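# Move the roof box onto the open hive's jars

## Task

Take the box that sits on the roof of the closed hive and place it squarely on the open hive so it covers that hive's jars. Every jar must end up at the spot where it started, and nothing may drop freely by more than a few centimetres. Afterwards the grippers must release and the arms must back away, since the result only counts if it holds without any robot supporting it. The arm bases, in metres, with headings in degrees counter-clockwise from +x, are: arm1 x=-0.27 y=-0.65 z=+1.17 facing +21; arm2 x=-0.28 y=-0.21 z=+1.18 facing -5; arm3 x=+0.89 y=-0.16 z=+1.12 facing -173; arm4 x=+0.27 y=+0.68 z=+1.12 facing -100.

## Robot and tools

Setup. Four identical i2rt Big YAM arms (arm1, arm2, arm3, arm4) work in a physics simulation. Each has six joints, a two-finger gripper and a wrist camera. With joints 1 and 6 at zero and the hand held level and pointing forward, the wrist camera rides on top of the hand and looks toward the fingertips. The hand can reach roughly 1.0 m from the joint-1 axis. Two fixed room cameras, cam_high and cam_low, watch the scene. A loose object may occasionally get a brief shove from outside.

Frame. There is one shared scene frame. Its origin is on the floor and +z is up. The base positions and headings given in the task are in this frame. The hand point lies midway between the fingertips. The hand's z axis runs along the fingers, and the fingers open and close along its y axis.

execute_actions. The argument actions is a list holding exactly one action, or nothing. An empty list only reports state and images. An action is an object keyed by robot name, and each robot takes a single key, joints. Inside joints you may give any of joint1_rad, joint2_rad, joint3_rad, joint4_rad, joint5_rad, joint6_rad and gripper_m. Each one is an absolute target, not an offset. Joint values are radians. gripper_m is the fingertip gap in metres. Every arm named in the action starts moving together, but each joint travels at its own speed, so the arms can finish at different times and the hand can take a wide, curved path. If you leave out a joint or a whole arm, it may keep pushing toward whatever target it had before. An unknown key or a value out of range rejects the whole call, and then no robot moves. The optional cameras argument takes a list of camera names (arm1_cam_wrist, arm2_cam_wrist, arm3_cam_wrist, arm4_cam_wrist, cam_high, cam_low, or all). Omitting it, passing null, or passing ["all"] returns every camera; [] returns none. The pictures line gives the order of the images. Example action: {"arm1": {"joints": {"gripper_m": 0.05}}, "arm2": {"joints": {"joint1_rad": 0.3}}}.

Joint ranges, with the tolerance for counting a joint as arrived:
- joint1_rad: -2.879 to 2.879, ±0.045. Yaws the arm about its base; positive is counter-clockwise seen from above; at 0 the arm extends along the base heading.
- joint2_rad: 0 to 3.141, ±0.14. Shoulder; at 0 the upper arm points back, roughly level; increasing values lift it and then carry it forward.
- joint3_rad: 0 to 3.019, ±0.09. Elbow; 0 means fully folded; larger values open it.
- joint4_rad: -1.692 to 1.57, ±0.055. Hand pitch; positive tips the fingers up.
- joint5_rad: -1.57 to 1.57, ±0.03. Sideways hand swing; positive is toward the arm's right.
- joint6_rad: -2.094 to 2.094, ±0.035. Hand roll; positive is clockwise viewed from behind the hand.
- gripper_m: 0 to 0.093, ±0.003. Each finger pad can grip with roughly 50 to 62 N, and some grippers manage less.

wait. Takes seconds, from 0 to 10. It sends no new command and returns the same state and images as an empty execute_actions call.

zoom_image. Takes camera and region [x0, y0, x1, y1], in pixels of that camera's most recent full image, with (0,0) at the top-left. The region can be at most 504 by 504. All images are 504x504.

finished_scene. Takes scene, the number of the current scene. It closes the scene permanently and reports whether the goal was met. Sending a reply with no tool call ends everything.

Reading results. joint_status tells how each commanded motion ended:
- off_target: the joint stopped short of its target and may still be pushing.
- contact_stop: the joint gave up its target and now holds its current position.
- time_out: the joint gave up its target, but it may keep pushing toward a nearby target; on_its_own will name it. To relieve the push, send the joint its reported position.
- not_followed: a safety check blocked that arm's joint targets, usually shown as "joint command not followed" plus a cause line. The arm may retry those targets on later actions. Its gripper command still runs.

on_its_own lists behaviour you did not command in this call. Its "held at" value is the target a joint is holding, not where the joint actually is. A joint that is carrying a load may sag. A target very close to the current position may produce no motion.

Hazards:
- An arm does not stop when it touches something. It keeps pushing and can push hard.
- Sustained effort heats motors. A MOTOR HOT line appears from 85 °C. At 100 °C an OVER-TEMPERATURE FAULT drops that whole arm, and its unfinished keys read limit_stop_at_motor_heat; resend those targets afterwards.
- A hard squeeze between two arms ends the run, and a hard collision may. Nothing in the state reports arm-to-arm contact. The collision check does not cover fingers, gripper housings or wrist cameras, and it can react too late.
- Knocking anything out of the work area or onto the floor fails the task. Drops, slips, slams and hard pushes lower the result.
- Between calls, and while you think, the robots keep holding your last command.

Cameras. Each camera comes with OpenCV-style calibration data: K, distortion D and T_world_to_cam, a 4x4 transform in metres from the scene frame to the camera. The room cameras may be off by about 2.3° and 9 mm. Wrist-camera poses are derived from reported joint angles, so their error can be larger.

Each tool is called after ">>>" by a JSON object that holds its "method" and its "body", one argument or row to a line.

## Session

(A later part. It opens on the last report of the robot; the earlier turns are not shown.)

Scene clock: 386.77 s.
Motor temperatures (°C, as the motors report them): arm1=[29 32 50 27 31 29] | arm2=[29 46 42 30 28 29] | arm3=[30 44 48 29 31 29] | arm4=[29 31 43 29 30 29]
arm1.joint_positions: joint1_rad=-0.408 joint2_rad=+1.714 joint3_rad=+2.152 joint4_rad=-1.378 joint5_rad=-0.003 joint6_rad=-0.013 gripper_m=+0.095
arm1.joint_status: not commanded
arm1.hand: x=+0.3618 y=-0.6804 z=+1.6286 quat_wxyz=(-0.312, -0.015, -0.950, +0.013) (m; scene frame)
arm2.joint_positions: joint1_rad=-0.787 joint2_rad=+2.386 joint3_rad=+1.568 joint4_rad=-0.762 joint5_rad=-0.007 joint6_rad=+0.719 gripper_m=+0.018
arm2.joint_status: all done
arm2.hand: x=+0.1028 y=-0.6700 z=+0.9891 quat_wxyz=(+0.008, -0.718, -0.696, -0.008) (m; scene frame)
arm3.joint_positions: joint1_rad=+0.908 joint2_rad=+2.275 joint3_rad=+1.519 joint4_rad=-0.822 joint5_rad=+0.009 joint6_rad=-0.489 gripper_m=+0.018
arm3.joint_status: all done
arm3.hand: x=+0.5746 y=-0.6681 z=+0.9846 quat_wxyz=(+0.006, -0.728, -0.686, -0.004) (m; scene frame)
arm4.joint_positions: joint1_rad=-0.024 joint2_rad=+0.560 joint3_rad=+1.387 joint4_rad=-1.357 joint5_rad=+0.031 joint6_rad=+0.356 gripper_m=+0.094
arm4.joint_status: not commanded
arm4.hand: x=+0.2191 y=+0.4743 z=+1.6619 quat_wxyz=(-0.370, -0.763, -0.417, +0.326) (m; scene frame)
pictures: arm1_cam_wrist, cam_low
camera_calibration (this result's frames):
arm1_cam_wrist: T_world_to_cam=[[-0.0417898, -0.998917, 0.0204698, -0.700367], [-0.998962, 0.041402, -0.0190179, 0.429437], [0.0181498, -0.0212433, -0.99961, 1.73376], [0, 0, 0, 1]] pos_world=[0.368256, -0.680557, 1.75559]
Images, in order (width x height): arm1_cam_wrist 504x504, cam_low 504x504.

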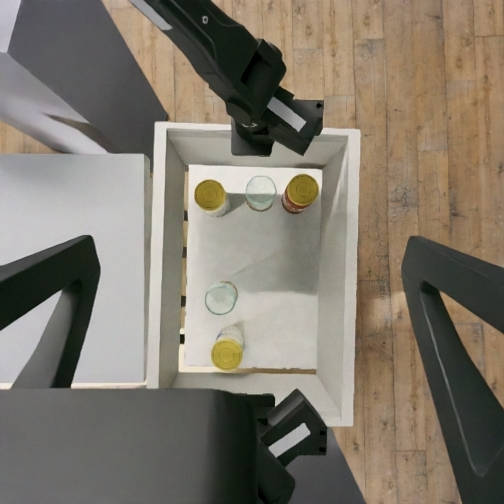

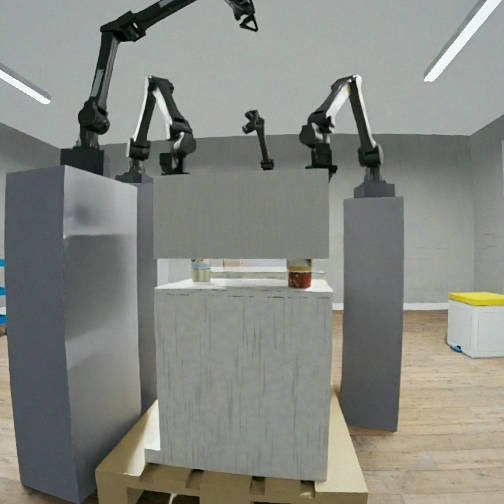

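>>> {"method": "execute_actions", "body": {
  "actions": [
    {"arm2":{"joints":{"joint1_rad":-0.80,"joint2_rad":2.338,"joint3_rad":1.709,"joint4_rad":-0.728,"joint6_rad":0.708}},"arm3":{"joints":{"joint1_rad":0.936,"joint2_rad":2.222,"joint3_rad":1.63,"joint4_rad":-0.757,"joint6_rad":-0.465}}}
  ],
  "cameras": ["arm1_cam_wrist","cam_low"]
}}

>>> {"method": "zoom_image", "body": {
  "camera": "arm1_cam_wrist",
  "region": [110, 70, 400, 400]
}}

Scene clock: 459.13 s.
Motor temperatures (°C, as the motors report them): arm1=[29 33 51 27 31 29] | arm2=[29 50 45 30 28 29] | arm3=[30 49 45 29 31 29] | arm4=[29 31 43 29 30 29]
arm1.joint_positions: joint1_rad=-0.408 joint2_rad=+1.714 joint3_rad=+2.152 joint4_rad=-1.378 joint5_rad=-0.003 joint6_rad=-0.013 gripper_m=+0.095
arm1.joint_status: not commanded
arm1.hand: x=+0.3618 y=-0.6804 z=+1.6286 quat_wxyz=(-0.312, -0.015, -0.950, +0.013) (m; scene frame)
arm2.joint_positions: joint1_rad=-0.790 joint2_rad=+2.446 joint3_rad=+1.624 joint4_rad=-0.724 joint5_rad=+0.001 joint6_rad=+0.712 gripper_m=+0.018
arm2.joint_status: all done
arm2.hand: x=+0.1130 y=-0.6868 z=+0.9685 quat_wxyz=(-0.009, -0.716, -0.698, -0.003) (m; scene frame)
arm3.joint_positions: joint1_rad=+0.930 joint2_rad=+2.310 joint3_rad=+1.519 joint4_rad=-0.760 joint5_rad=+0.002 joint6_rad=-0.477 gripper_m=+0.018
arm3.joint_status: joint3_rad time_out (moved +0.000 of +0.111); the others done
arm3.on_its_own: joint3_rad reads +1.519 and still pushes toward +1.630 since a time_out
arm3.hand: x=+0.5839 y=-0.6804 z=+0.9647 quat_wxyz=(-0.001, -0.724, -0.689, +0.008) (m; scene frame)
arm4.joint_positions: joint1_rad=-0.024 joint2_rad=+0.560 joint3_rad=+1.387 joint4_rad=-1.357 joint5_rad=+0.031 joint6_rad=+0.356 gripper_m=+0.094
arm4.joint_status: not commanded
arm4.hand: x=+0.2191 y=+0.4743 z=+1.6619 quat_wxyz=(-0.370, -0.763, -0.417, +0.326) (m; scene frame)
pictures: arm1_cam_wrist, cam_low
camera_calibration (this result's frames):
arm1_cam_wrist: T_world_to_cam=[[-0.0417898, -0.998917, 0.0204698, -0.700367], [-0.998962, 0.041402, -0.0190179, 0.429437], [0.0181498, -0.0212433, -0.99961, 1.73376], [0, 0, 0, 1]] pos_world=[0.368256, -0.680557, 1.75559]
Images, in order (width x height): arm1_cam_wrist 504x504, cam_low 504x504.

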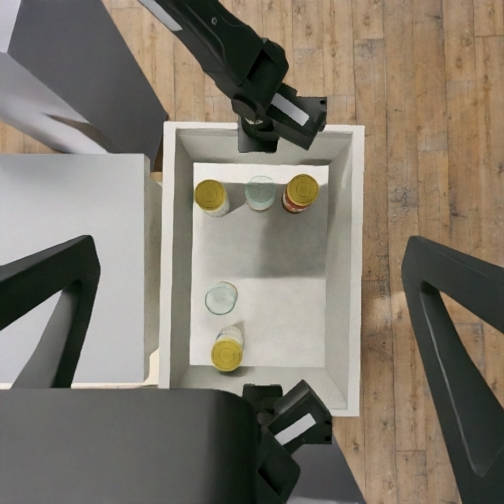

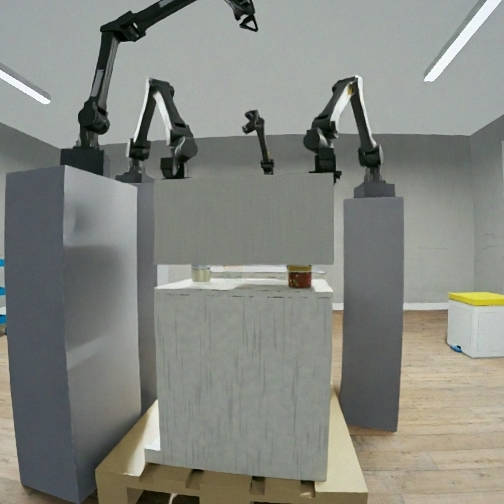

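Region (110, 70, 400, 400) of arm1_cam_wrist's 504x504 image, scaled by 1.527, with more detail than that image has; it fills the left 443 columns of this view, and the rest is white.

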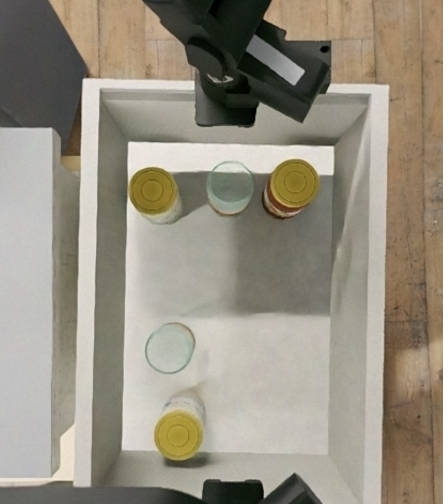

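>>> {"method": "execute_actions", "body": {
  "actions": [
    {"arm2":{"joints":{"joint1_rad":-0.796,"joint2_rad":2.438,"joint3_rad":1.758,"joint4_rad":-0.677,"joint6_rad":0.712}},"arm3":{"joints":{"joint1_rad":0.934,"joint2_rad":2.317,"joint3_rad":1.672,"joint4_rad":-0.691,"joint6_rad":-0.468}}}
  ],
  "cameras": ["arm1_cam_wrist","cam_low"]
}}

>>> {"method": "zoom_image", "body": {
  "camera": "arm1_cam_wrist",
  "region": [110, 70, 400, 400]
}}

Scene clock: 511.53 s.
Motor temperatures (°C, as the motors report them): arm1=[29 33 51 27 31 29] | arm2=[29 51 47 30 28 29] | arm3=[30 49 52 29 31 29] | arm4=[29 31 43 29 30 29]
arm1.joint_positions: joint1_rad=-0.408 joint2_rad=+1.714 joint3_rad=+2.152 joint4_rad=-1.378 joint5_rad=-0.003 joint6_rad=-0.013 gripper_m=+0.095
arm1.joint_status: not commanded
arm1.hand: x=+0.3618 y=-0.6804 z=+1.6286 quat_wxyz=(-0.312, -0.015, -0.950, +0.013) (m; scene frame)
arm2.joint_positions: joint1_rad=-0.792 joint2_rad=+2.562 joint3_rad=+1.677 joint4_rad=-0.674 joint5_rad=+0.000 joint6_rad=+0.711 gripper_m=+0.018
arm2.joint_status: all done
arm2.hand: x=+0.1111 y=-0.6858 z=+0.9126 quat_wxyz=(-0.002, -0.717, -0.697, -0.004) (m; scene frame)
arm3.joint_positions: joint1_rad=+0.926 joint2_rad=+2.424 joint3_rad=+1.560 joint4_rad=-0.696 joint5_rad=+0.001 joint6_rad=-0.474 gripper_m=+0.018
arm3.joint_status: joint3_rad time_out (moved +0.041 of +0.153); the others done
arm3.on_its_own: joint3_rad reads +1.560 and still pushes toward +1.672 since a time_out
arm3.hand: x=+0.5812 y=-0.6811 z=+0.9096 quat_wxyz=(+0.000, -0.727, -0.687, +0.004) (m; scene frame)
arm4.joint_positions: joint1_rad=-0.024 joint2_rad=+0.560 joint3_rad=+1.387 joint4_rad=-1.357 joint5_rad=+0.031 joint6_rad=+0.356 gripper_m=+0.094
arm4.joint_status: not commanded
arm4.hand: x=+0.2191 y=+0.4743 z=+1.6619 quat_wxyz=(-0.370, -0.763, -0.417, +0.326) (m; scene frame)
pictures: arm1_cam_wrist, cam_low
camera_calibration (this result's frames):
arm1_cam_wrist: T_world_to_cam=[[-0.0417898, -0.998917, 0.0204698, -0.700367], [-0.998962, 0.041402, -0.0190179, 0.429437], [0.0181498, -0.0212433, -0.99961, 1.73376], [0, 0, 0, 1]] pos_world=[0.368256, -0.680557, 1.75559]
Images, in order (width x height): arm1_cam_wrist 504x504, cam_low 504x504.

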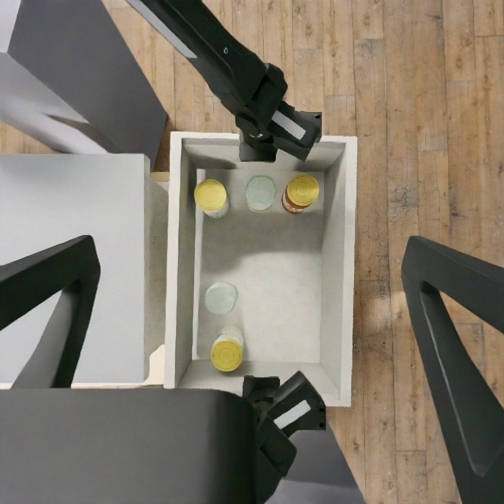

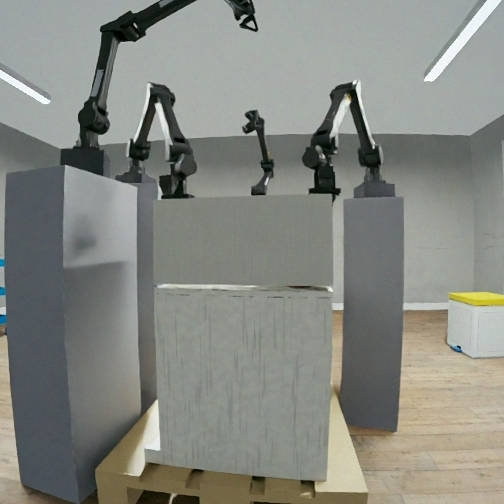

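Region (110, 70, 400, 400) of arm1_cam_wrist's 504x504 image, scaled by 1.527, with more detail than that image has; it fills the left 443 columns of this view, and the rest is white.

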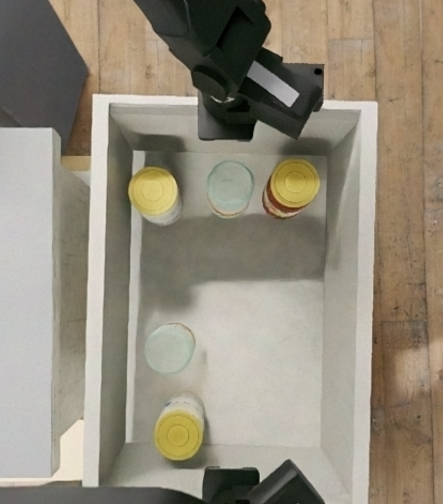

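>>> {"method": "zoom_image", "body": {
  "camera": "cam_low",
  "region": [140, 240, 350, 330]
}}

>>> {"method": "zoom_image", "body": {
  "camera": "arm1_cam_wrist",
  "region": [180, 150, 340, 200]
}}

>>> {"method": "zoom_image", "body": {
  "camera": "arm1_cam_wrist",
  "region": [180, 335, 340, 385]
}}

Region (140, 240, 350, 330) of cam_low's 504x504 image, scaled by 2.400, with more detail than that image has; it fills the top 216 rows of this view, and the rest is white.

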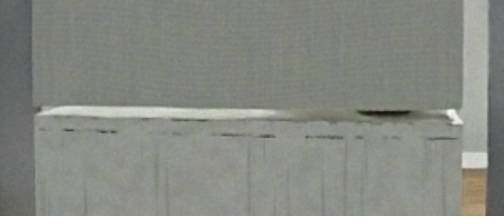

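Region (180, 150, 340, 200) of arm1_cam_wrist's 504x504 image, scaled by 3.150, with more detail than that image has; it fills the top 158 rows of this view, and the rest is white.

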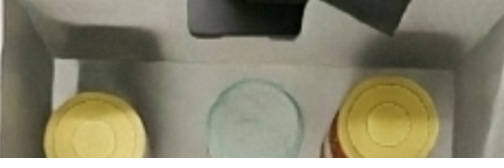

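Region (180, 335, 340, 385) of arm1_cam_wrist's 504x504 image, scaled by 3.150, with more detail than that image has; it fills the top 158 rows of this view, and the rest is white.

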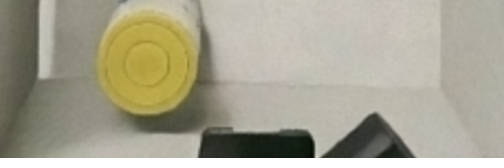

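>>> {"method": "execute_actions", "body": {
  "actions": [
    {"arm2":{"joints":{"joint1_rad":-0.792,"joint2_rad":2.49,"joint3_rad":1.735,"joint4_rad":-0.655}},"arm3":{"joints":{"joint1_rad":0.93,"joint2_rad":2.38,"joint3_rad":1.63,"joint4_rad":-0.664}}}
  ],
  "cameras": ["arm1_cam_wrist","cam_low"]
}}

>>> {"method": "zoom_image", "body": {
  "camera": "cam_low",
  "region": [140, 240, 350, 330]
}}

>>> {"method": "zoom_image", "body": {
  "camera": "arm1_cam_wrist",
  "region": [180, 150, 340, 200]
}}

>>> {"method": "zoom_image", "body": {
  "camera": "arm1_cam_wrist",
  "region": [180, 335, 340, 385]
}}

Scene clock: 539.57 s.
Motor temperatures (°C, as the motors report them): arm1=[29 33 52 27 31 29] | arm2=[29 53 46 30 28 29] | arm3=[30 51 52 29 31 29] | arm4=[29 31 43 29 30 29]
arm1.joint_positions: joint1_rad=-0.408 joint2_rad=+1.714 joint3_rad=+2.152 joint4_rad=-1.378 joint5_rad=-0.003 joint6_rad=-0.013 gripper_m=+0.095
arm1.joint_status: not commanded
arm1.hand: x=+0.3618 y=-0.6804 z=+1.6286 quat_wxyz=(-0.312, -0.015, -0.950, +0.013) (m; scene frame)
arm2.joint_positions: joint1_rad=-0.792 joint2_rad=+2.582 joint3_rad=+1.677 joint4_rad=-0.654 joint5_rad=+0.001 joint6_rad=+0.713 gripper_m=+0.018
arm2.joint_status: all done
arm2.hand: x=+0.1093 y=-0.6834 z=+0.9008 quat_wxyz=(-0.003, -0.717, -0.697, -0.003) (m; scene frame)
arm3.joint_positions: joint1_rad=+0.925 joint2_rad=+2.451 joint3_rad=+1.560 joint4_rad=-0.666 joint5_rad=+0.007 joint6_rad=-0.474 gripper_m=+0.018
arm3.joint_status: all done
arm3.hand: x=+0.5808 y=-0.6785 z=+0.8940 quat_wxyz=(+0.002, -0.727, -0.687, +0.006) (m; scene frame)
arm4.joint_positions: joint1_rad=-0.024 joint2_rad=+0.560 joint3_rad=+1.387 joint4_rad=-1.357 joint5_rad=+0.031 joint6_rad=+0.356 gripper_m=+0.094
arm4.joint_status: not commanded
arm4.hand: x=+0.2191 y=+0.4743 z=+1.6619 quat_wxyz=(-0.370, -0.763, -0.417, +0.326) (m; scene frame)
pictures: arm1_cam_wrist, cam_low
camera_calibration (this result's frames):
arm1_cam_wrist: T_world_to_cam=[[-0.0417898, -0.998917, 0.0204698, -0.700367], [-0.998962, 0.041402, -0.0190179, 0.429437], [0.0181498, -0.0212433, -0.99961, 1.73376], [0, 0, 0, 1]] pos_world=[0.368256, -0.680557, 1.75559]
Images, in order (width x height): arm1_cam_wrist 504x504, cam_low 504x504.

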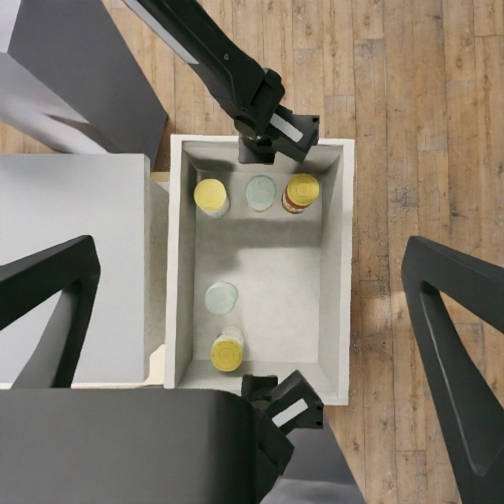

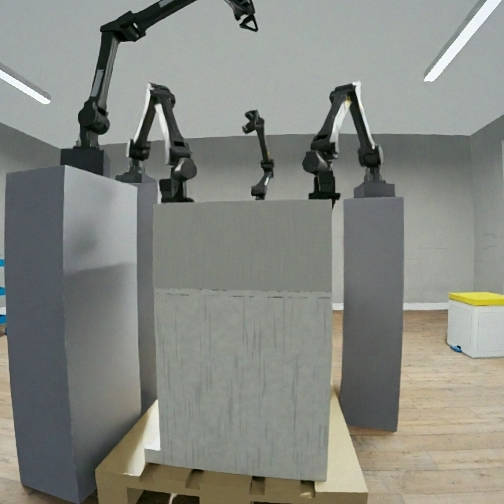

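Region (140, 240, 350, 330) of cam_low's 504x504 image, scaled by 2.400, with more detail than that image has; it fills the top 216 rows of this view, and the rest is white.

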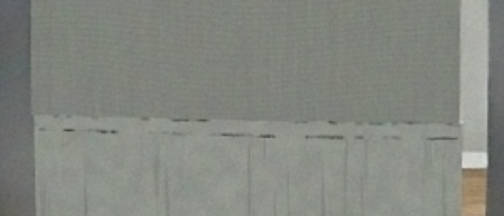

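Region (180, 150, 340, 200) of arm1_cam_wrist's 504x504 image, scaled by 3.150, with more detail than that image has; it fills the top 158 rows of this view, and the rest is white.

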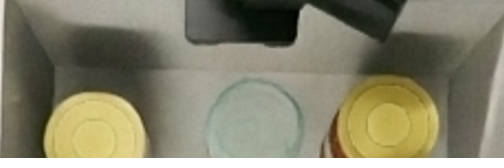

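Region (180, 335, 340, 385) of arm1_cam_wrist's 504x504 image, scaled by 3.150, with more detail than that image has; it fills the top 158 rows of this view, and the rest is white.

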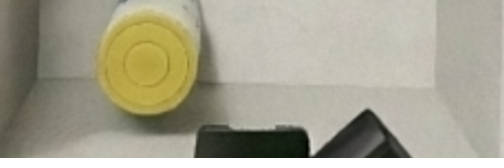

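>>> {"method": "zoom_image", "body": {
  "camera": "cam_low",
  "region": [310, 270, 350, 310]
}}

>>> {"method": "zoom_image", "body": {
  "camera": "cam_low",
  "region": [135, 270, 175, 310]
}}

Region (310, 270, 350, 310) of cam_low's 504x504 image, scaled by 12.600, with more detail than that image has.

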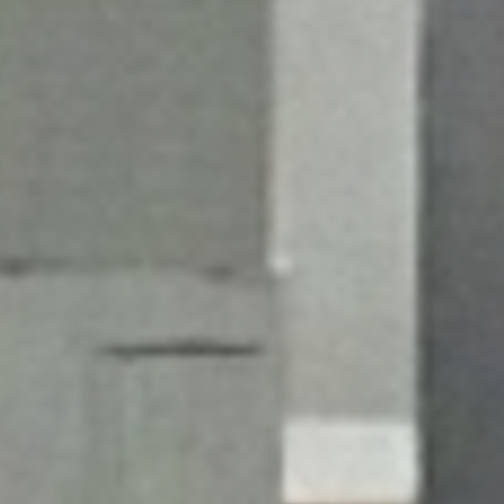

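Region (135, 270, 175, 310) of cam_low's 504x504 image, scaled by 12.600, with more detail than that image has.

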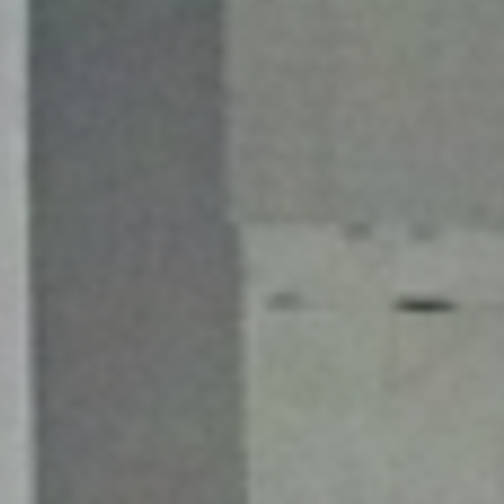

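>>> {"method": "execute_actions", "body": {
  "actions": [
    {"arm2":{"joints":{"joint1_rad":-0.779,"joint2_rad":2.478,"joint4_rad":-0.642}},"arm3":{"joints":{"joint1_rad":0.939,"joint2_rad":2.362,"joint4_rad":-0.674}}}
  ],
  "cameras": ["arm1_cam_wrist","cam_low"]
}}

>>> {"method": "zoom_image", "body": {
  "camera": "cam_low",
  "region": [310, 270, 350, 310]
}}

>>> {"method": "zoom_image", "body": {
  "camera": "arm1_cam_wrist",
  "region": [180, 150, 340, 200]
}}

>>> {"method": "zoom_image", "body": {
  "camera": "arm1_cam_wrist",
  "region": [180, 335, 340, 385]
}}

Scene clock: 567.13 s.
Motor temperatures (°C, as the motors report them): arm1=[29 33 52 27 31 29] | arm2=[29 52 45 30 28 29] | arm3=[30 50 48 29 31 29] | arm4=[29 31 43 29 30 29]
arm1.joint_positions: joint1_rad=-0.408 joint2_rad=+1.714 joint3_rad=+2.152 joint4_rad=-1.378 joint5_rad=-0.003 joint6_rad=-0.013 gripper_m=+0.095
arm1.joint_status: not commanded
arm1.hand: x=+0.3618 y=-0.6804 z=+1.6286 quat_wxyz=(-0.312, -0.015, -0.950, +0.013) (m; scene frame)
arm2.joint_positions: joint1_rad=-0.791 joint2_rad=+2.582 joint3_rad=+1.677 joint4_rad=-0.653 joint5_rad=+0.002 joint6_rad=+0.713 gripper_m=+0.018
arm2.joint_status: all done
arm2.hand: x=+0.1096 y=-0.6834 z=+0.9008 quat_wxyz=(-0.003, -0.717, -0.697, -0.003) (m; scene frame)
arm3.joint_positions: joint1_rad=+0.925 joint2_rad=+2.451 joint3_rad=+1.560 joint4_rad=-0.666 joint5_rad=+0.007 joint6_rad=-0.474 gripper_m=+0.018
arm3.joint_status: all done
arm3.hand: x=+0.5808 y=-0.6785 z=+0.8940 quat_wxyz=(+0.002, -0.727, -0.687, +0.006) (m; scene frame)
arm4.joint_positions: joint1_rad=-0.024 joint2_rad=+0.560 joint3_rad=+1.387 joint4_rad=-1.357 joint5_rad=+0.031 joint6_rad=+0.356 gripper_m=+0.094
arm4.joint_status: not commanded
arm4.hand: x=+0.2191 y=+0.4743 z=+1.6619 quat_wxyz=(-0.370, -0.763, -0.417, +0.326) (m; scene frame)
pictures: arm1_cam_wrist, cam_low
camera_calibration (this result's frames):
arm1_cam_wrist: T_world_to_cam=[[-0.0417898, -0.998917, 0.0204698, -0.700367], [-0.998962, 0.041402, -0.0190179, 0.429437], [0.0181498, -0.0212433, -0.99961, 1.73376], [0, 0, 0, 1]] pos_world=[0.368256, -0.680557, 1.75559]
Images, in order (width x height): arm1_cam_wrist 504x504, cam_low 504x504.

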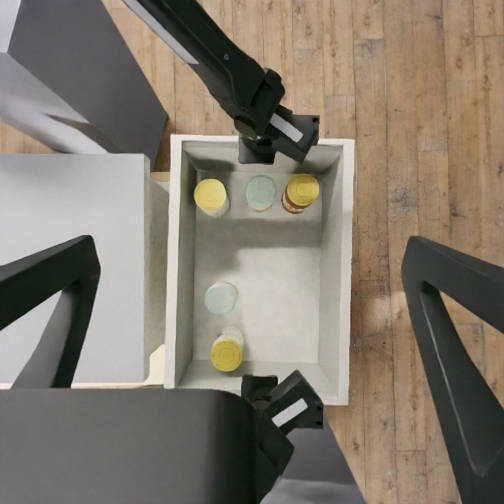

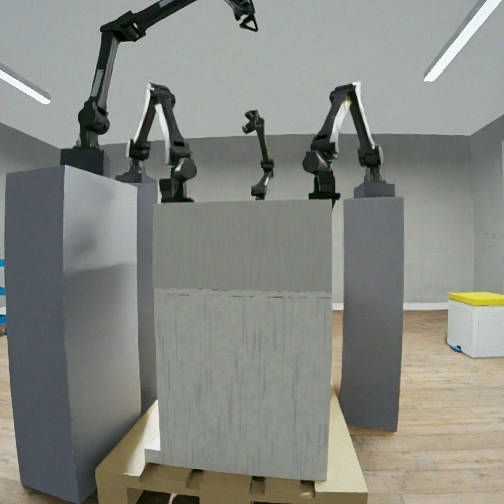

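Region (310, 270, 350, 310) of cam_low's 504x504 image, scaled by 12.600, with more detail than that image has.

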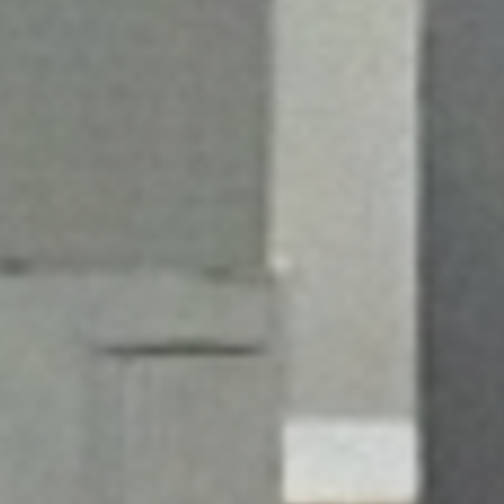

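Region (180, 150, 340, 200) of arm1_cam_wrist's 504x504 image, scaled by 3.150, with more detail than that image has; it fills the top 158 rows of this view, and the rest is white.

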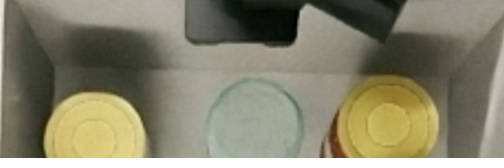

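Region (180, 335, 340, 385) of arm1_cam_wrist's 504x504 image, scaled by 3.150, with more detail than that image has; it fills the top 158 rows of this view, and the rest is white.

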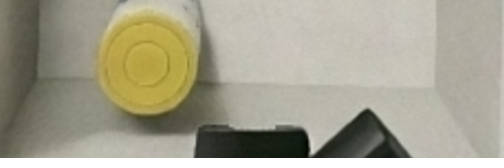

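>>> {"method": "execute_actions", "body": {
  "actions": [
    {"arm2":{"joints":{"joint1_rad":-0.773,"joint2_rad":2.462,"joint3_rad":1.75,"joint4_rad":-0.636}},"arm3":{"joints":{"joint1_rad":0.946,"joint2_rad":2.345,"joint4_rad":-0.68}}}
  ],
  "cameras": ["arm1_cam_wrist","cam_low"]
}}

>>> {"method": "zoom_image", "body": {
  "camera": "cam_low",
  "region": [310, 270, 350, 310]
}}

>>> {"method": "zoom_image", "body": {
  "camera": "arm1_cam_wrist",
  "region": [180, 150, 340, 200]
}}

>>> {"method": "zoom_image", "body": {
  "camera": "arm1_cam_wrist",
  "region": [180, 335, 340, 385]
}}

Scene clock: 579.83 s.
Motor temperatures (°C, as the motors report them): arm1=[29 33 52 27 31 29] | arm2=[29 53 45 30 28 29] | arm3=[30 51 48 29 31 29] | arm4=[29 31 43 29 30 29]
arm1.joint_positions: joint1_rad=-0.408 joint2_rad=+1.714 joint3_rad=+2.152 joint4_rad=-1.378 joint5_rad=-0.003 joint6_rad=-0.013 gripper_m=+0.095
arm1.joint_status: not commanded
arm1.hand: x=+0.3618 y=-0.6804 z=+1.6286 quat_wxyz=(-0.312, -0.015, -0.950, +0.013) (m; scene frame)
arm2.joint_positions: joint1_rad=-0.789 joint2_rad=+2.582 joint3_rad=+1.677 joint4_rad=-0.651 joint5_rad=+0.003 joint6_rad=+0.715 gripper_m=+0.018
arm2.joint_status: all done
arm2.hand: x=+0.1109 y=-0.6830 z=+0.9008 quat_wxyz=(-0.004, -0.717, -0.697, -0.002) (m; scene frame)
arm3.joint_positions: joint1_rad=+0.927 joint2_rad=+2.451 joint3_rad=+1.560 joint4_rad=-0.670 joint5_rad=+0.007 joint6_rad=-0.474 gripper_m=+0.018
arm3.joint_status: all done
arm3.hand: x=+0.5820 y=-0.6781 z=+0.8940 quat_wxyz=(+0.003, -0.727, -0.687, +0.004) (m; scene frame)
arm4.joint_positions: joint1_rad=-0.024 joint2_rad=+0.560 joint3_rad=+1.387 joint4_rad=-1.357 joint5_rad=+0.031 joint6_rad=+0.356 gripper_m=+0.094
arm4.joint_status: not commanded
arm4.hand: x=+0.2191 y=+0.4743 z=+1.6619 quat_wxyz=(-0.370, -0.763, -0.417, +0.326) (m; scene frame)
pictures: arm1_cam_wrist, cam_low
camera_calibration (this result's frames):
arm1_cam_wrist: T_world_to_cam=[[-0.0417898, -0.998917, 0.0204698, -0.700367], [-0.998962, 0.041402, -0.0190179, 0.429437], [0.0181498, -0.0212433, -0.99961, 1.73376], [0, 0, 0, 1]] pos_world=[0.368256, -0.680557, 1.75559]
Images, in order (width x height): arm1_cam_wrist 504x504, cam_low 504x504.

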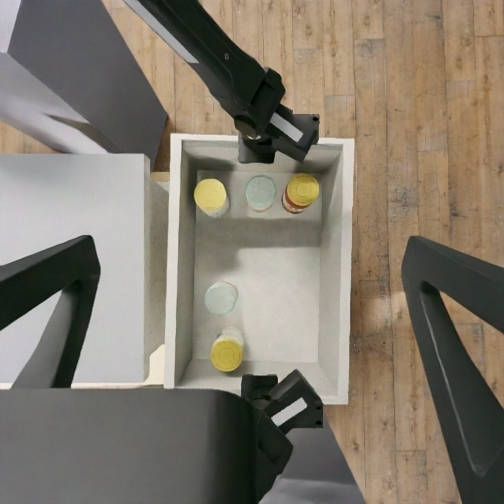

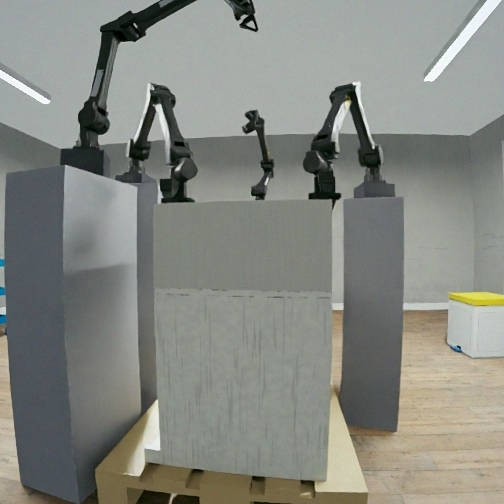

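Region (310, 270, 350, 310) of cam_low's 504x504 image, scaled by 12.600, with more detail than that image has.

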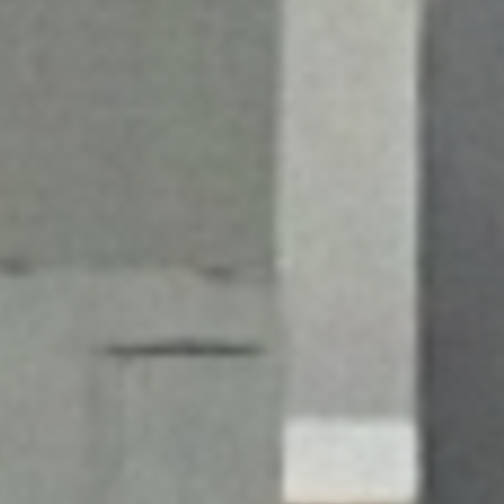

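Region (180, 150, 340, 200) of arm1_cam_wrist's 504x504 image, scaled by 3.150, with more detail than that image has; it fills the top 158 rows of this view, and the rest is white.

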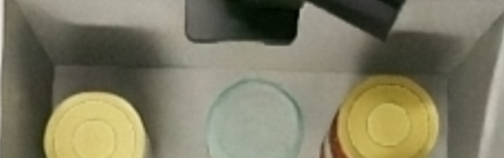

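Region (180, 335, 340, 385) of arm1_cam_wrist's 504x504 image, scaled by 3.150, with more detail than that image has; it fills the top 158 rows of this view, and the rest is white.

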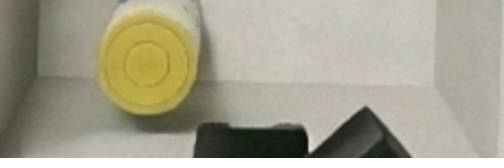

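Now within ~1.5 mm. Unload, then open.

>>> {"method": "execute_actions", "body": {
  "actions": [
    {"arm2":{"joints":{"joint1_rad":-0.789,"joint2_rad":2.575,"joint3_rad":1.68,"joint4_rad":-0.651,"joint6_rad":0.715}},"arm3":{"joints":{"joint1_rad":0.927,"joint2_rad":2.445,"joint3_rad":1.563,"joint4_rad":-0.67,"joint6_rad":-0.474}}}
  ],
  "cameras": []
}}

>>> {"method": "execute_actions", "body": {
  "actions": [
    {"arm2":{"joints":{"gripper_m":0.055}},"arm3":{"joints":{"gripper_m":0.055}}}
  ],
  "cameras": ["arm1_cam_wrist","cam_low"]
}}

Scene clock: 588.40 s.
Motor temperatures (°C, as the motors report them): arm1=[29 33 52 27 31 29] | arm2=[29 53 45 30 28 29] | arm3=[30 51 48 29 31 29] | arm4=[29 31 43 29 30 29]
arm1.joint_positions: joint1_rad=-0.408 joint2_rad=+1.714 joint3_rad=+2.152 joint4_rad=-1.378 joint5_rad=-0.003 joint6_rad=-0.013 gripper_m=+0.095
arm1.joint_status: not commanded
arm1.hand: x=+0.3618 y=-0.6804 z=+1.6286 quat_wxyz=(-0.312, -0.015, -0.950, +0.013) (m; scene frame)
arm2.joint_positions: joint1_rad=-0.789 joint2_rad=+2.585 joint3_rad=+1.675 joint4_rad=-0.651 joint5_rad=+0.003 joint6_rad=+0.715 gripper_m=+0.018
arm2.joint_status: all done
arm2.hand: x=+0.1094 y=-0.6813 z=+0.8987 quat_wxyz=(-0.001, -0.717, -0.697, -0.002) (m; scene frame)
arm3.joint_positions: joint1_rad=+0.927 joint2_rad=+2.454 joint3_rad=+1.559 joint4_rad=-0.670 joint5_rad=+0.007 joint6_rad=-0.474 gripper_m=+0.018
arm3.joint_status: all done
arm3.hand: x=+0.5829 y=-0.6767 z=+0.8923 quat_wxyz=(+0.003, -0.727, -0.687, +0.002) (m; scene frame)
arm4.joint_positions: joint1_rad=-0.024 joint2_rad=+0.560 joint3_rad=+1.387 joint4_rad=-1.357 joint5_rad=+0.031 joint6_rad=+0.356 gripper_m=+0.094
arm4.joint_status: not commanded
arm4.hand: x=+0.2191 y=+0.4743 z=+1.6619 quat_wxyz=(-0.370, -0.763, -0.417, +0.326) (m; scene frame)
pictures: none
No camera images: the call's "cameras" was empty. Leave "cameras" out to get every camera's image.

Scene clock: 589.10 s.
Motor temperatures (°C, as the motors report them): arm1=[29 33 52 27 31 29] | arm2=[29 53 45 30 28 29] | arm3=[30 51 47 29 31 29] | arm4=[29 31 43 29 30 29]
arm1.joint_positions: joint1_rad=-0.408 joint2_rad=+1.714 joint3_rad=+2.152 joint4_rad=-1.378 joint5_rad=-0.003 joint6_rad=-0.013 gripper_m=+0.095
arm1.joint_status: not commanded
arm1.hand: x=+0.3618 y=-0.6804 z=+1.6286 quat_wxyz=(-0.312, -0.015, -0.950, +0.013) (m; scene frame)
arm2.joint_positions: joint1_rad=-0.789 joint2_rad=+2.582 joint3_rad=+1.675 joint4_rad=-0.651 joint5_rad=+0.002 joint6_rad=+0.715 gripper_m=+0.055
arm2.joint_status: all done
arm2.hand: x=+0.1102 y=-0.6819 z=+0.9001 quat_wxyz=(-0.003, -0.717, -0.697, -0.003) (m; scene frame)
arm3.joint_positions: joint1_rad=+0.927 joint2_rad=+2.452 joint3_rad=+1.559 joint4_rad=-0.670 joint5_rad=+0.002 joint6_rad=-0.474 gripper_m=+0.055
arm3.joint_status: all done
arm3.hand: x=+0.5833 y=-0.6777 z=+0.8932 quat_wxyz=(+0.001, -0.727, -0.687, +0.002) (m; scene frame)
arm4.joint_positions: joint1_rad=-0.024 joint2_rad=+0.560 joint3_rad=+1.387 joint4_rad=-1.357 joint5_rad=+0.031 joint6_rad=+0.356 gripper_m=+0.094
arm4.joint_status: not commanded
arm4.hand: x=+0.2191 y=+0.4743 z=+1.6619 quat_wxyz=(-0.370, -0.763, -0.417, +0.326) (m; scene frame)
pictures: arm1_cam_wrist, cam_low
camera_calibration (this result's frames):
arm1_cam_wrist: T_world_to_cam=[[-0.0417898, -0.998917, 0.0204698, -0.700367], [-0.998962, 0.041402, -0.0190179, 0.429437], [0.0181498, -0.0212433, -0.99961, 1.73376], [0, 0, 0, 1]] pos_world=[0.368256, -0.680557, 1.75559]
Images, in order (width x height): arm1_cam_wrist 504x504, cam_low 504x504.

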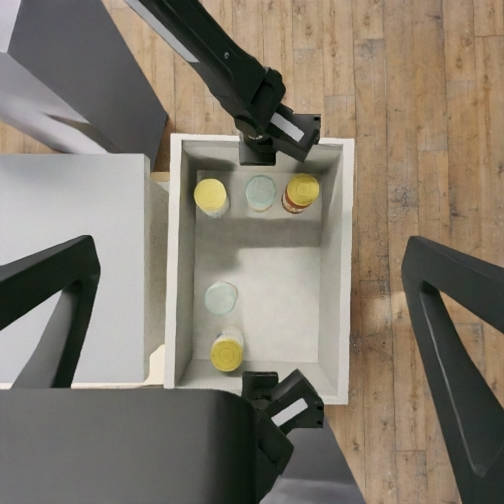

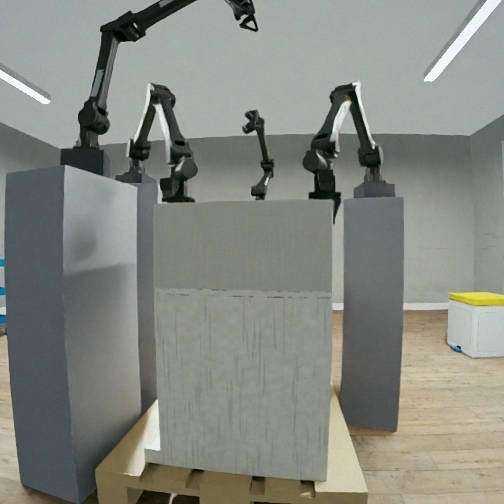

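>>> {"method": "execute_actions", "body": {
  "actions": [
    {"arm2":{"joints":{"joint2_rad":2.35,"joint3_rad":1.615,"joint4_rad":-0.80,"gripper_m":0.062}},"arm3":{"joints":{"joint2_rad":2.225,"joint3_rad":1.53,"joint4_rad":-0.835,"gripper_m":0.062}}}
  ],
  "cameras": ["arm1_cam_wrist","cam_low"]
}}

Scene clock: 604.30 s.
Motor temperatures (°C, as the motors report them): arm1=[29 34 52 27 31 29] | arm2=[29 51 43 30 28 29] | arm3=[30 49 44 29 31 29] | arm4=[29 31 43 29 30 29]
arm1.joint_positions: joint1_rad=-0.408 joint2_rad=+1.714 joint3_rad=+2.152 joint4_rad=-1.378 joint5_rad=-0.003 joint6_rad=-0.013 gripper_m=+0.095
arm1.joint_status: not commanded
arm1.hand: x=+0.3618 y=-0.6804 z=+1.6286 quat_wxyz=(-0.312, -0.015, -0.950, +0.013) (m; scene frame)
arm2.joint_positions: joint1_rad=-0.789 joint2_rad=+2.320 joint3_rad=+1.604 joint4_rad=-0.791 joint5_rad=-0.001 joint6_rad=+0.715 gripper_m=+0.062
arm2.joint_status: all done
arm2.hand: x=+0.1207 y=-0.6956 z=+1.0386 quat_wxyz=(-0.028, -0.717, -0.697, -0.002) (m; scene frame)
arm3.joint_positions: joint1_rad=+0.927 joint2_rad=+2.201 joint3_rad=+1.525 joint4_rad=-0.827 joint5_rad=+0.002 joint6_rad=-0.474 gripper_m=+0.062
arm3.joint_status: all done
arm3.hand: x=+0.5750 y=-0.6919 z=+1.0298 quat_wxyz=(-0.008, -0.726, -0.687, +0.031) (m; scene frame)
arm4.joint_positions: joint1_rad=-0.024 joint2_rad=+0.560 joint3_rad=+1.387 joint4_rad=-1.357 joint5_rad=+0.031 joint6_rad=+0.356 gripper_m=+0.094
arm4.joint_status: not commanded
arm4.hand: x=+0.2191 y=+0.4743 z=+1.6619 quat_wxyz=(-0.370, -0.763, -0.417, +0.326) (m; scene frame)
pictures: arm1_cam_wrist, cam_low
camera_calibration (this result's frames):
arm1_cam_wrist: T_world_to_cam=[[-0.0417898, -0.998917, 0.0204698, -0.700367], [-0.998962, 0.041402, -0.0190179, 0.429437], [0.0181498, -0.0212433, -0.99961, 1.73376], [0, 0, 0, 1]] pos_world=[0.368256, -0.680557, 1.75559]
Images, in order (width x height): arm1_cam_wrist 504x504, cam_low 504x504.

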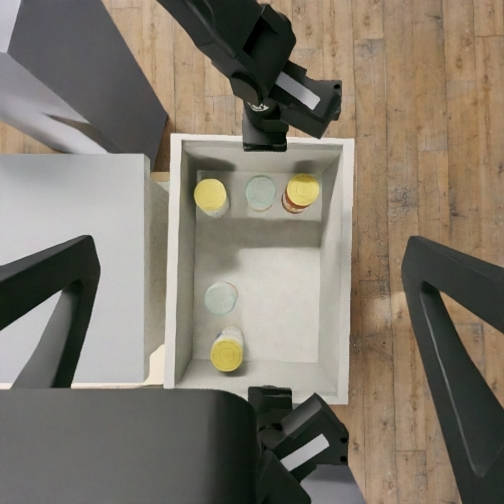

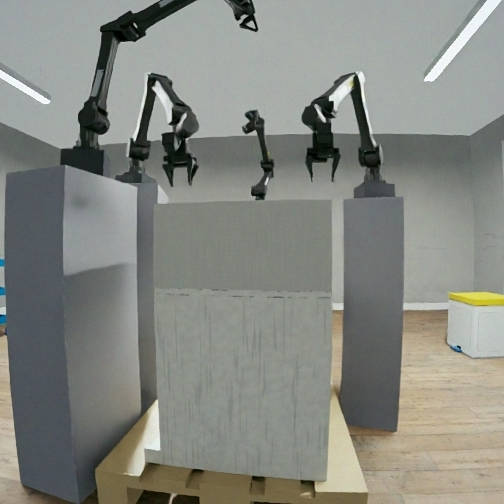

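>>> {"method": "execute_actions", "body": {
  "actions": [
    {"arm2":{"joints":{"joint1_rad":-0.15,"joint2_rad":1.9,"joint3_rad":1.35,"joint4_rad":-1.0}},"arm3":{"joints":{"joint1_rad":1.45,"joint2_rad":1.85,"joint3_rad":1.35,"joint4_rad":-1.05}}}
  ],
  "cameras": ["arm1_cam_wrist","cam_low","cam_high"]
}}

>>> {"method": "zoom_image", "body": {
  "camera": "cam_low",
  "region": [140, 240, 350, 330]
}}

>>> {"method": "zoom_image", "body": {
  "camera": "arm1_cam_wrist",
  "region": [110, 70, 400, 400]
}}

Scene clock: 616.07 s.
Motor temperatures (°C, as the motors report them): arm1=[29 34 53 27 31 29] | arm2=[29 49 42 30 28 29] | arm3=[30 48 44 29 31 29] | arm4=[29 31 43 29 30 29]
arm1.joint_positions: joint1_rad=-0.408 joint2_rad=+1.714 joint3_rad=+2.152 joint4_rad=-1.378 joint5_rad=-0.003 joint6_rad=-0.013 gripper_m=+0.095
arm1.joint_status: not commanded
arm1.hand: x=+0.3618 y=-0.6804 z=+1.6286 quat_wxyz=(-0.312, -0.015, -0.950, +0.013) (m; scene frame)
arm2.joint_positions: joint1_rad=-0.143 joint2_rad=+1.873 joint3_rad=+1.353 joint4_rad=-0.991 joint5_rad=-0.002 joint6_rad=+0.715 gripper_m=+0.062
arm2.joint_status: all done
arm2.hand: x=+0.2491 y=-0.3362 z=+1.2136 quat_wxyz=(-0.027, -0.458, -0.888, -0.013) (m; scene frame)
arm3.joint_positions: joint1_rad=+1.448 joint2_rad=+1.824 joint3_rad=+1.350 joint4_rad=-1.042 joint5_rad=-0.001 joint6_rad=-0.474 gripper_m=+0.062
arm3.joint_status: all done
arm3.hand: x=+0.8811 y=-0.6981 z=+1.1779 quat_wxyz=(-0.014, -0.525, -0.851, +0.021) (m; scene frame)
arm4.joint_positions: joint1_rad=-0.024 joint2_rad=+0.560 joint3_rad=+1.387 joint4_rad=-1.357 joint5_rad=+0.031 joint6_rad=+0.356 gripper_m=+0.094
arm4.joint_status: not commanded
arm4.hand: x=+0.2191 y=+0.4743 z=+1.6619 quat_wxyz=(-0.370, -0.763, -0.417, +0.326) (m; scene frame)
pictures: arm1_cam_wrist, cam_high, cam_low
camera_calibration (this result's frames):
arm1_cam_wrist: T_world_to_cam=[[-0.0417898, -0.998917, 0.0204698, -0.700367], [-0.998962, 0.041402, -0.0190179, 0.429437], [0.0181498, -0.0212433, -0.99961, 1.73376], [0, 0, 0, 1]] pos_world=[0.368256, -0.680557, 1.75559]
Images, in order (width x height): arm1_cam_wrist 504x504, cam_high 504x504, cam_low 504x504.

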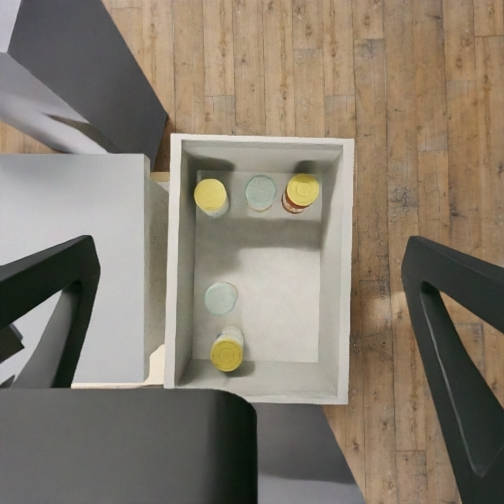

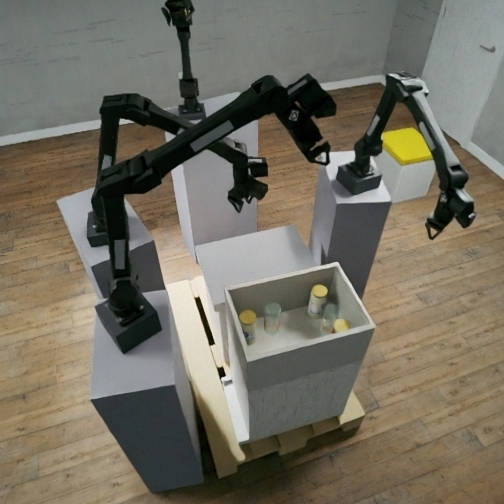

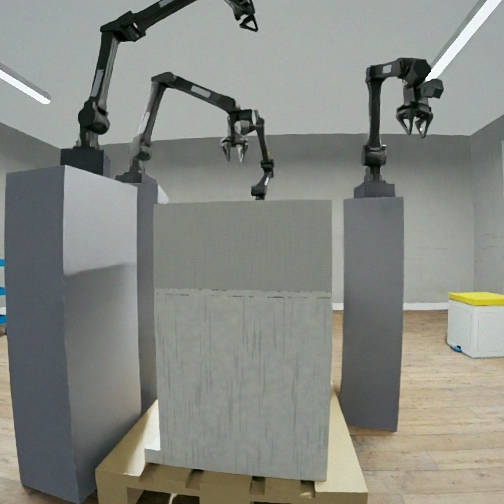

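Region (140, 240, 350, 330) of cam_low's 504x504 image, scaled by 2.400, with more detail than that image has; it fills the top 216 rows of this view, and the rest is white.

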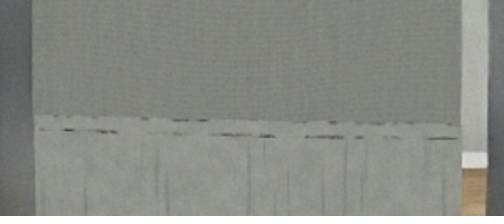

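Region (110, 70, 400, 400) of arm1_cam_wrist's 504x504 image, scaled by 1.527, with more detail than that image has; it fills the left 443 columns of this view, and the rest is white.

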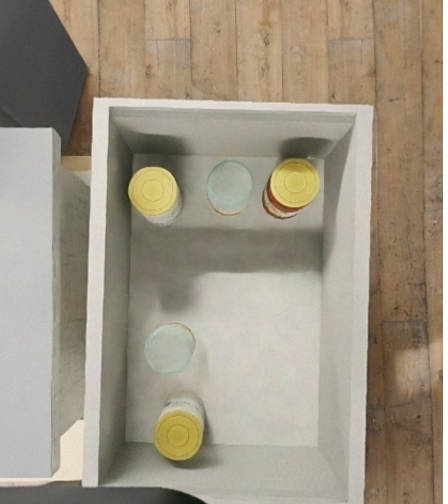

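The box sits flush, the jars haven't moved, and the arms are clear.

>>> {"method": "finished_scene", "body": {
  "scene": 2
}}

The scene is finished: the task was done.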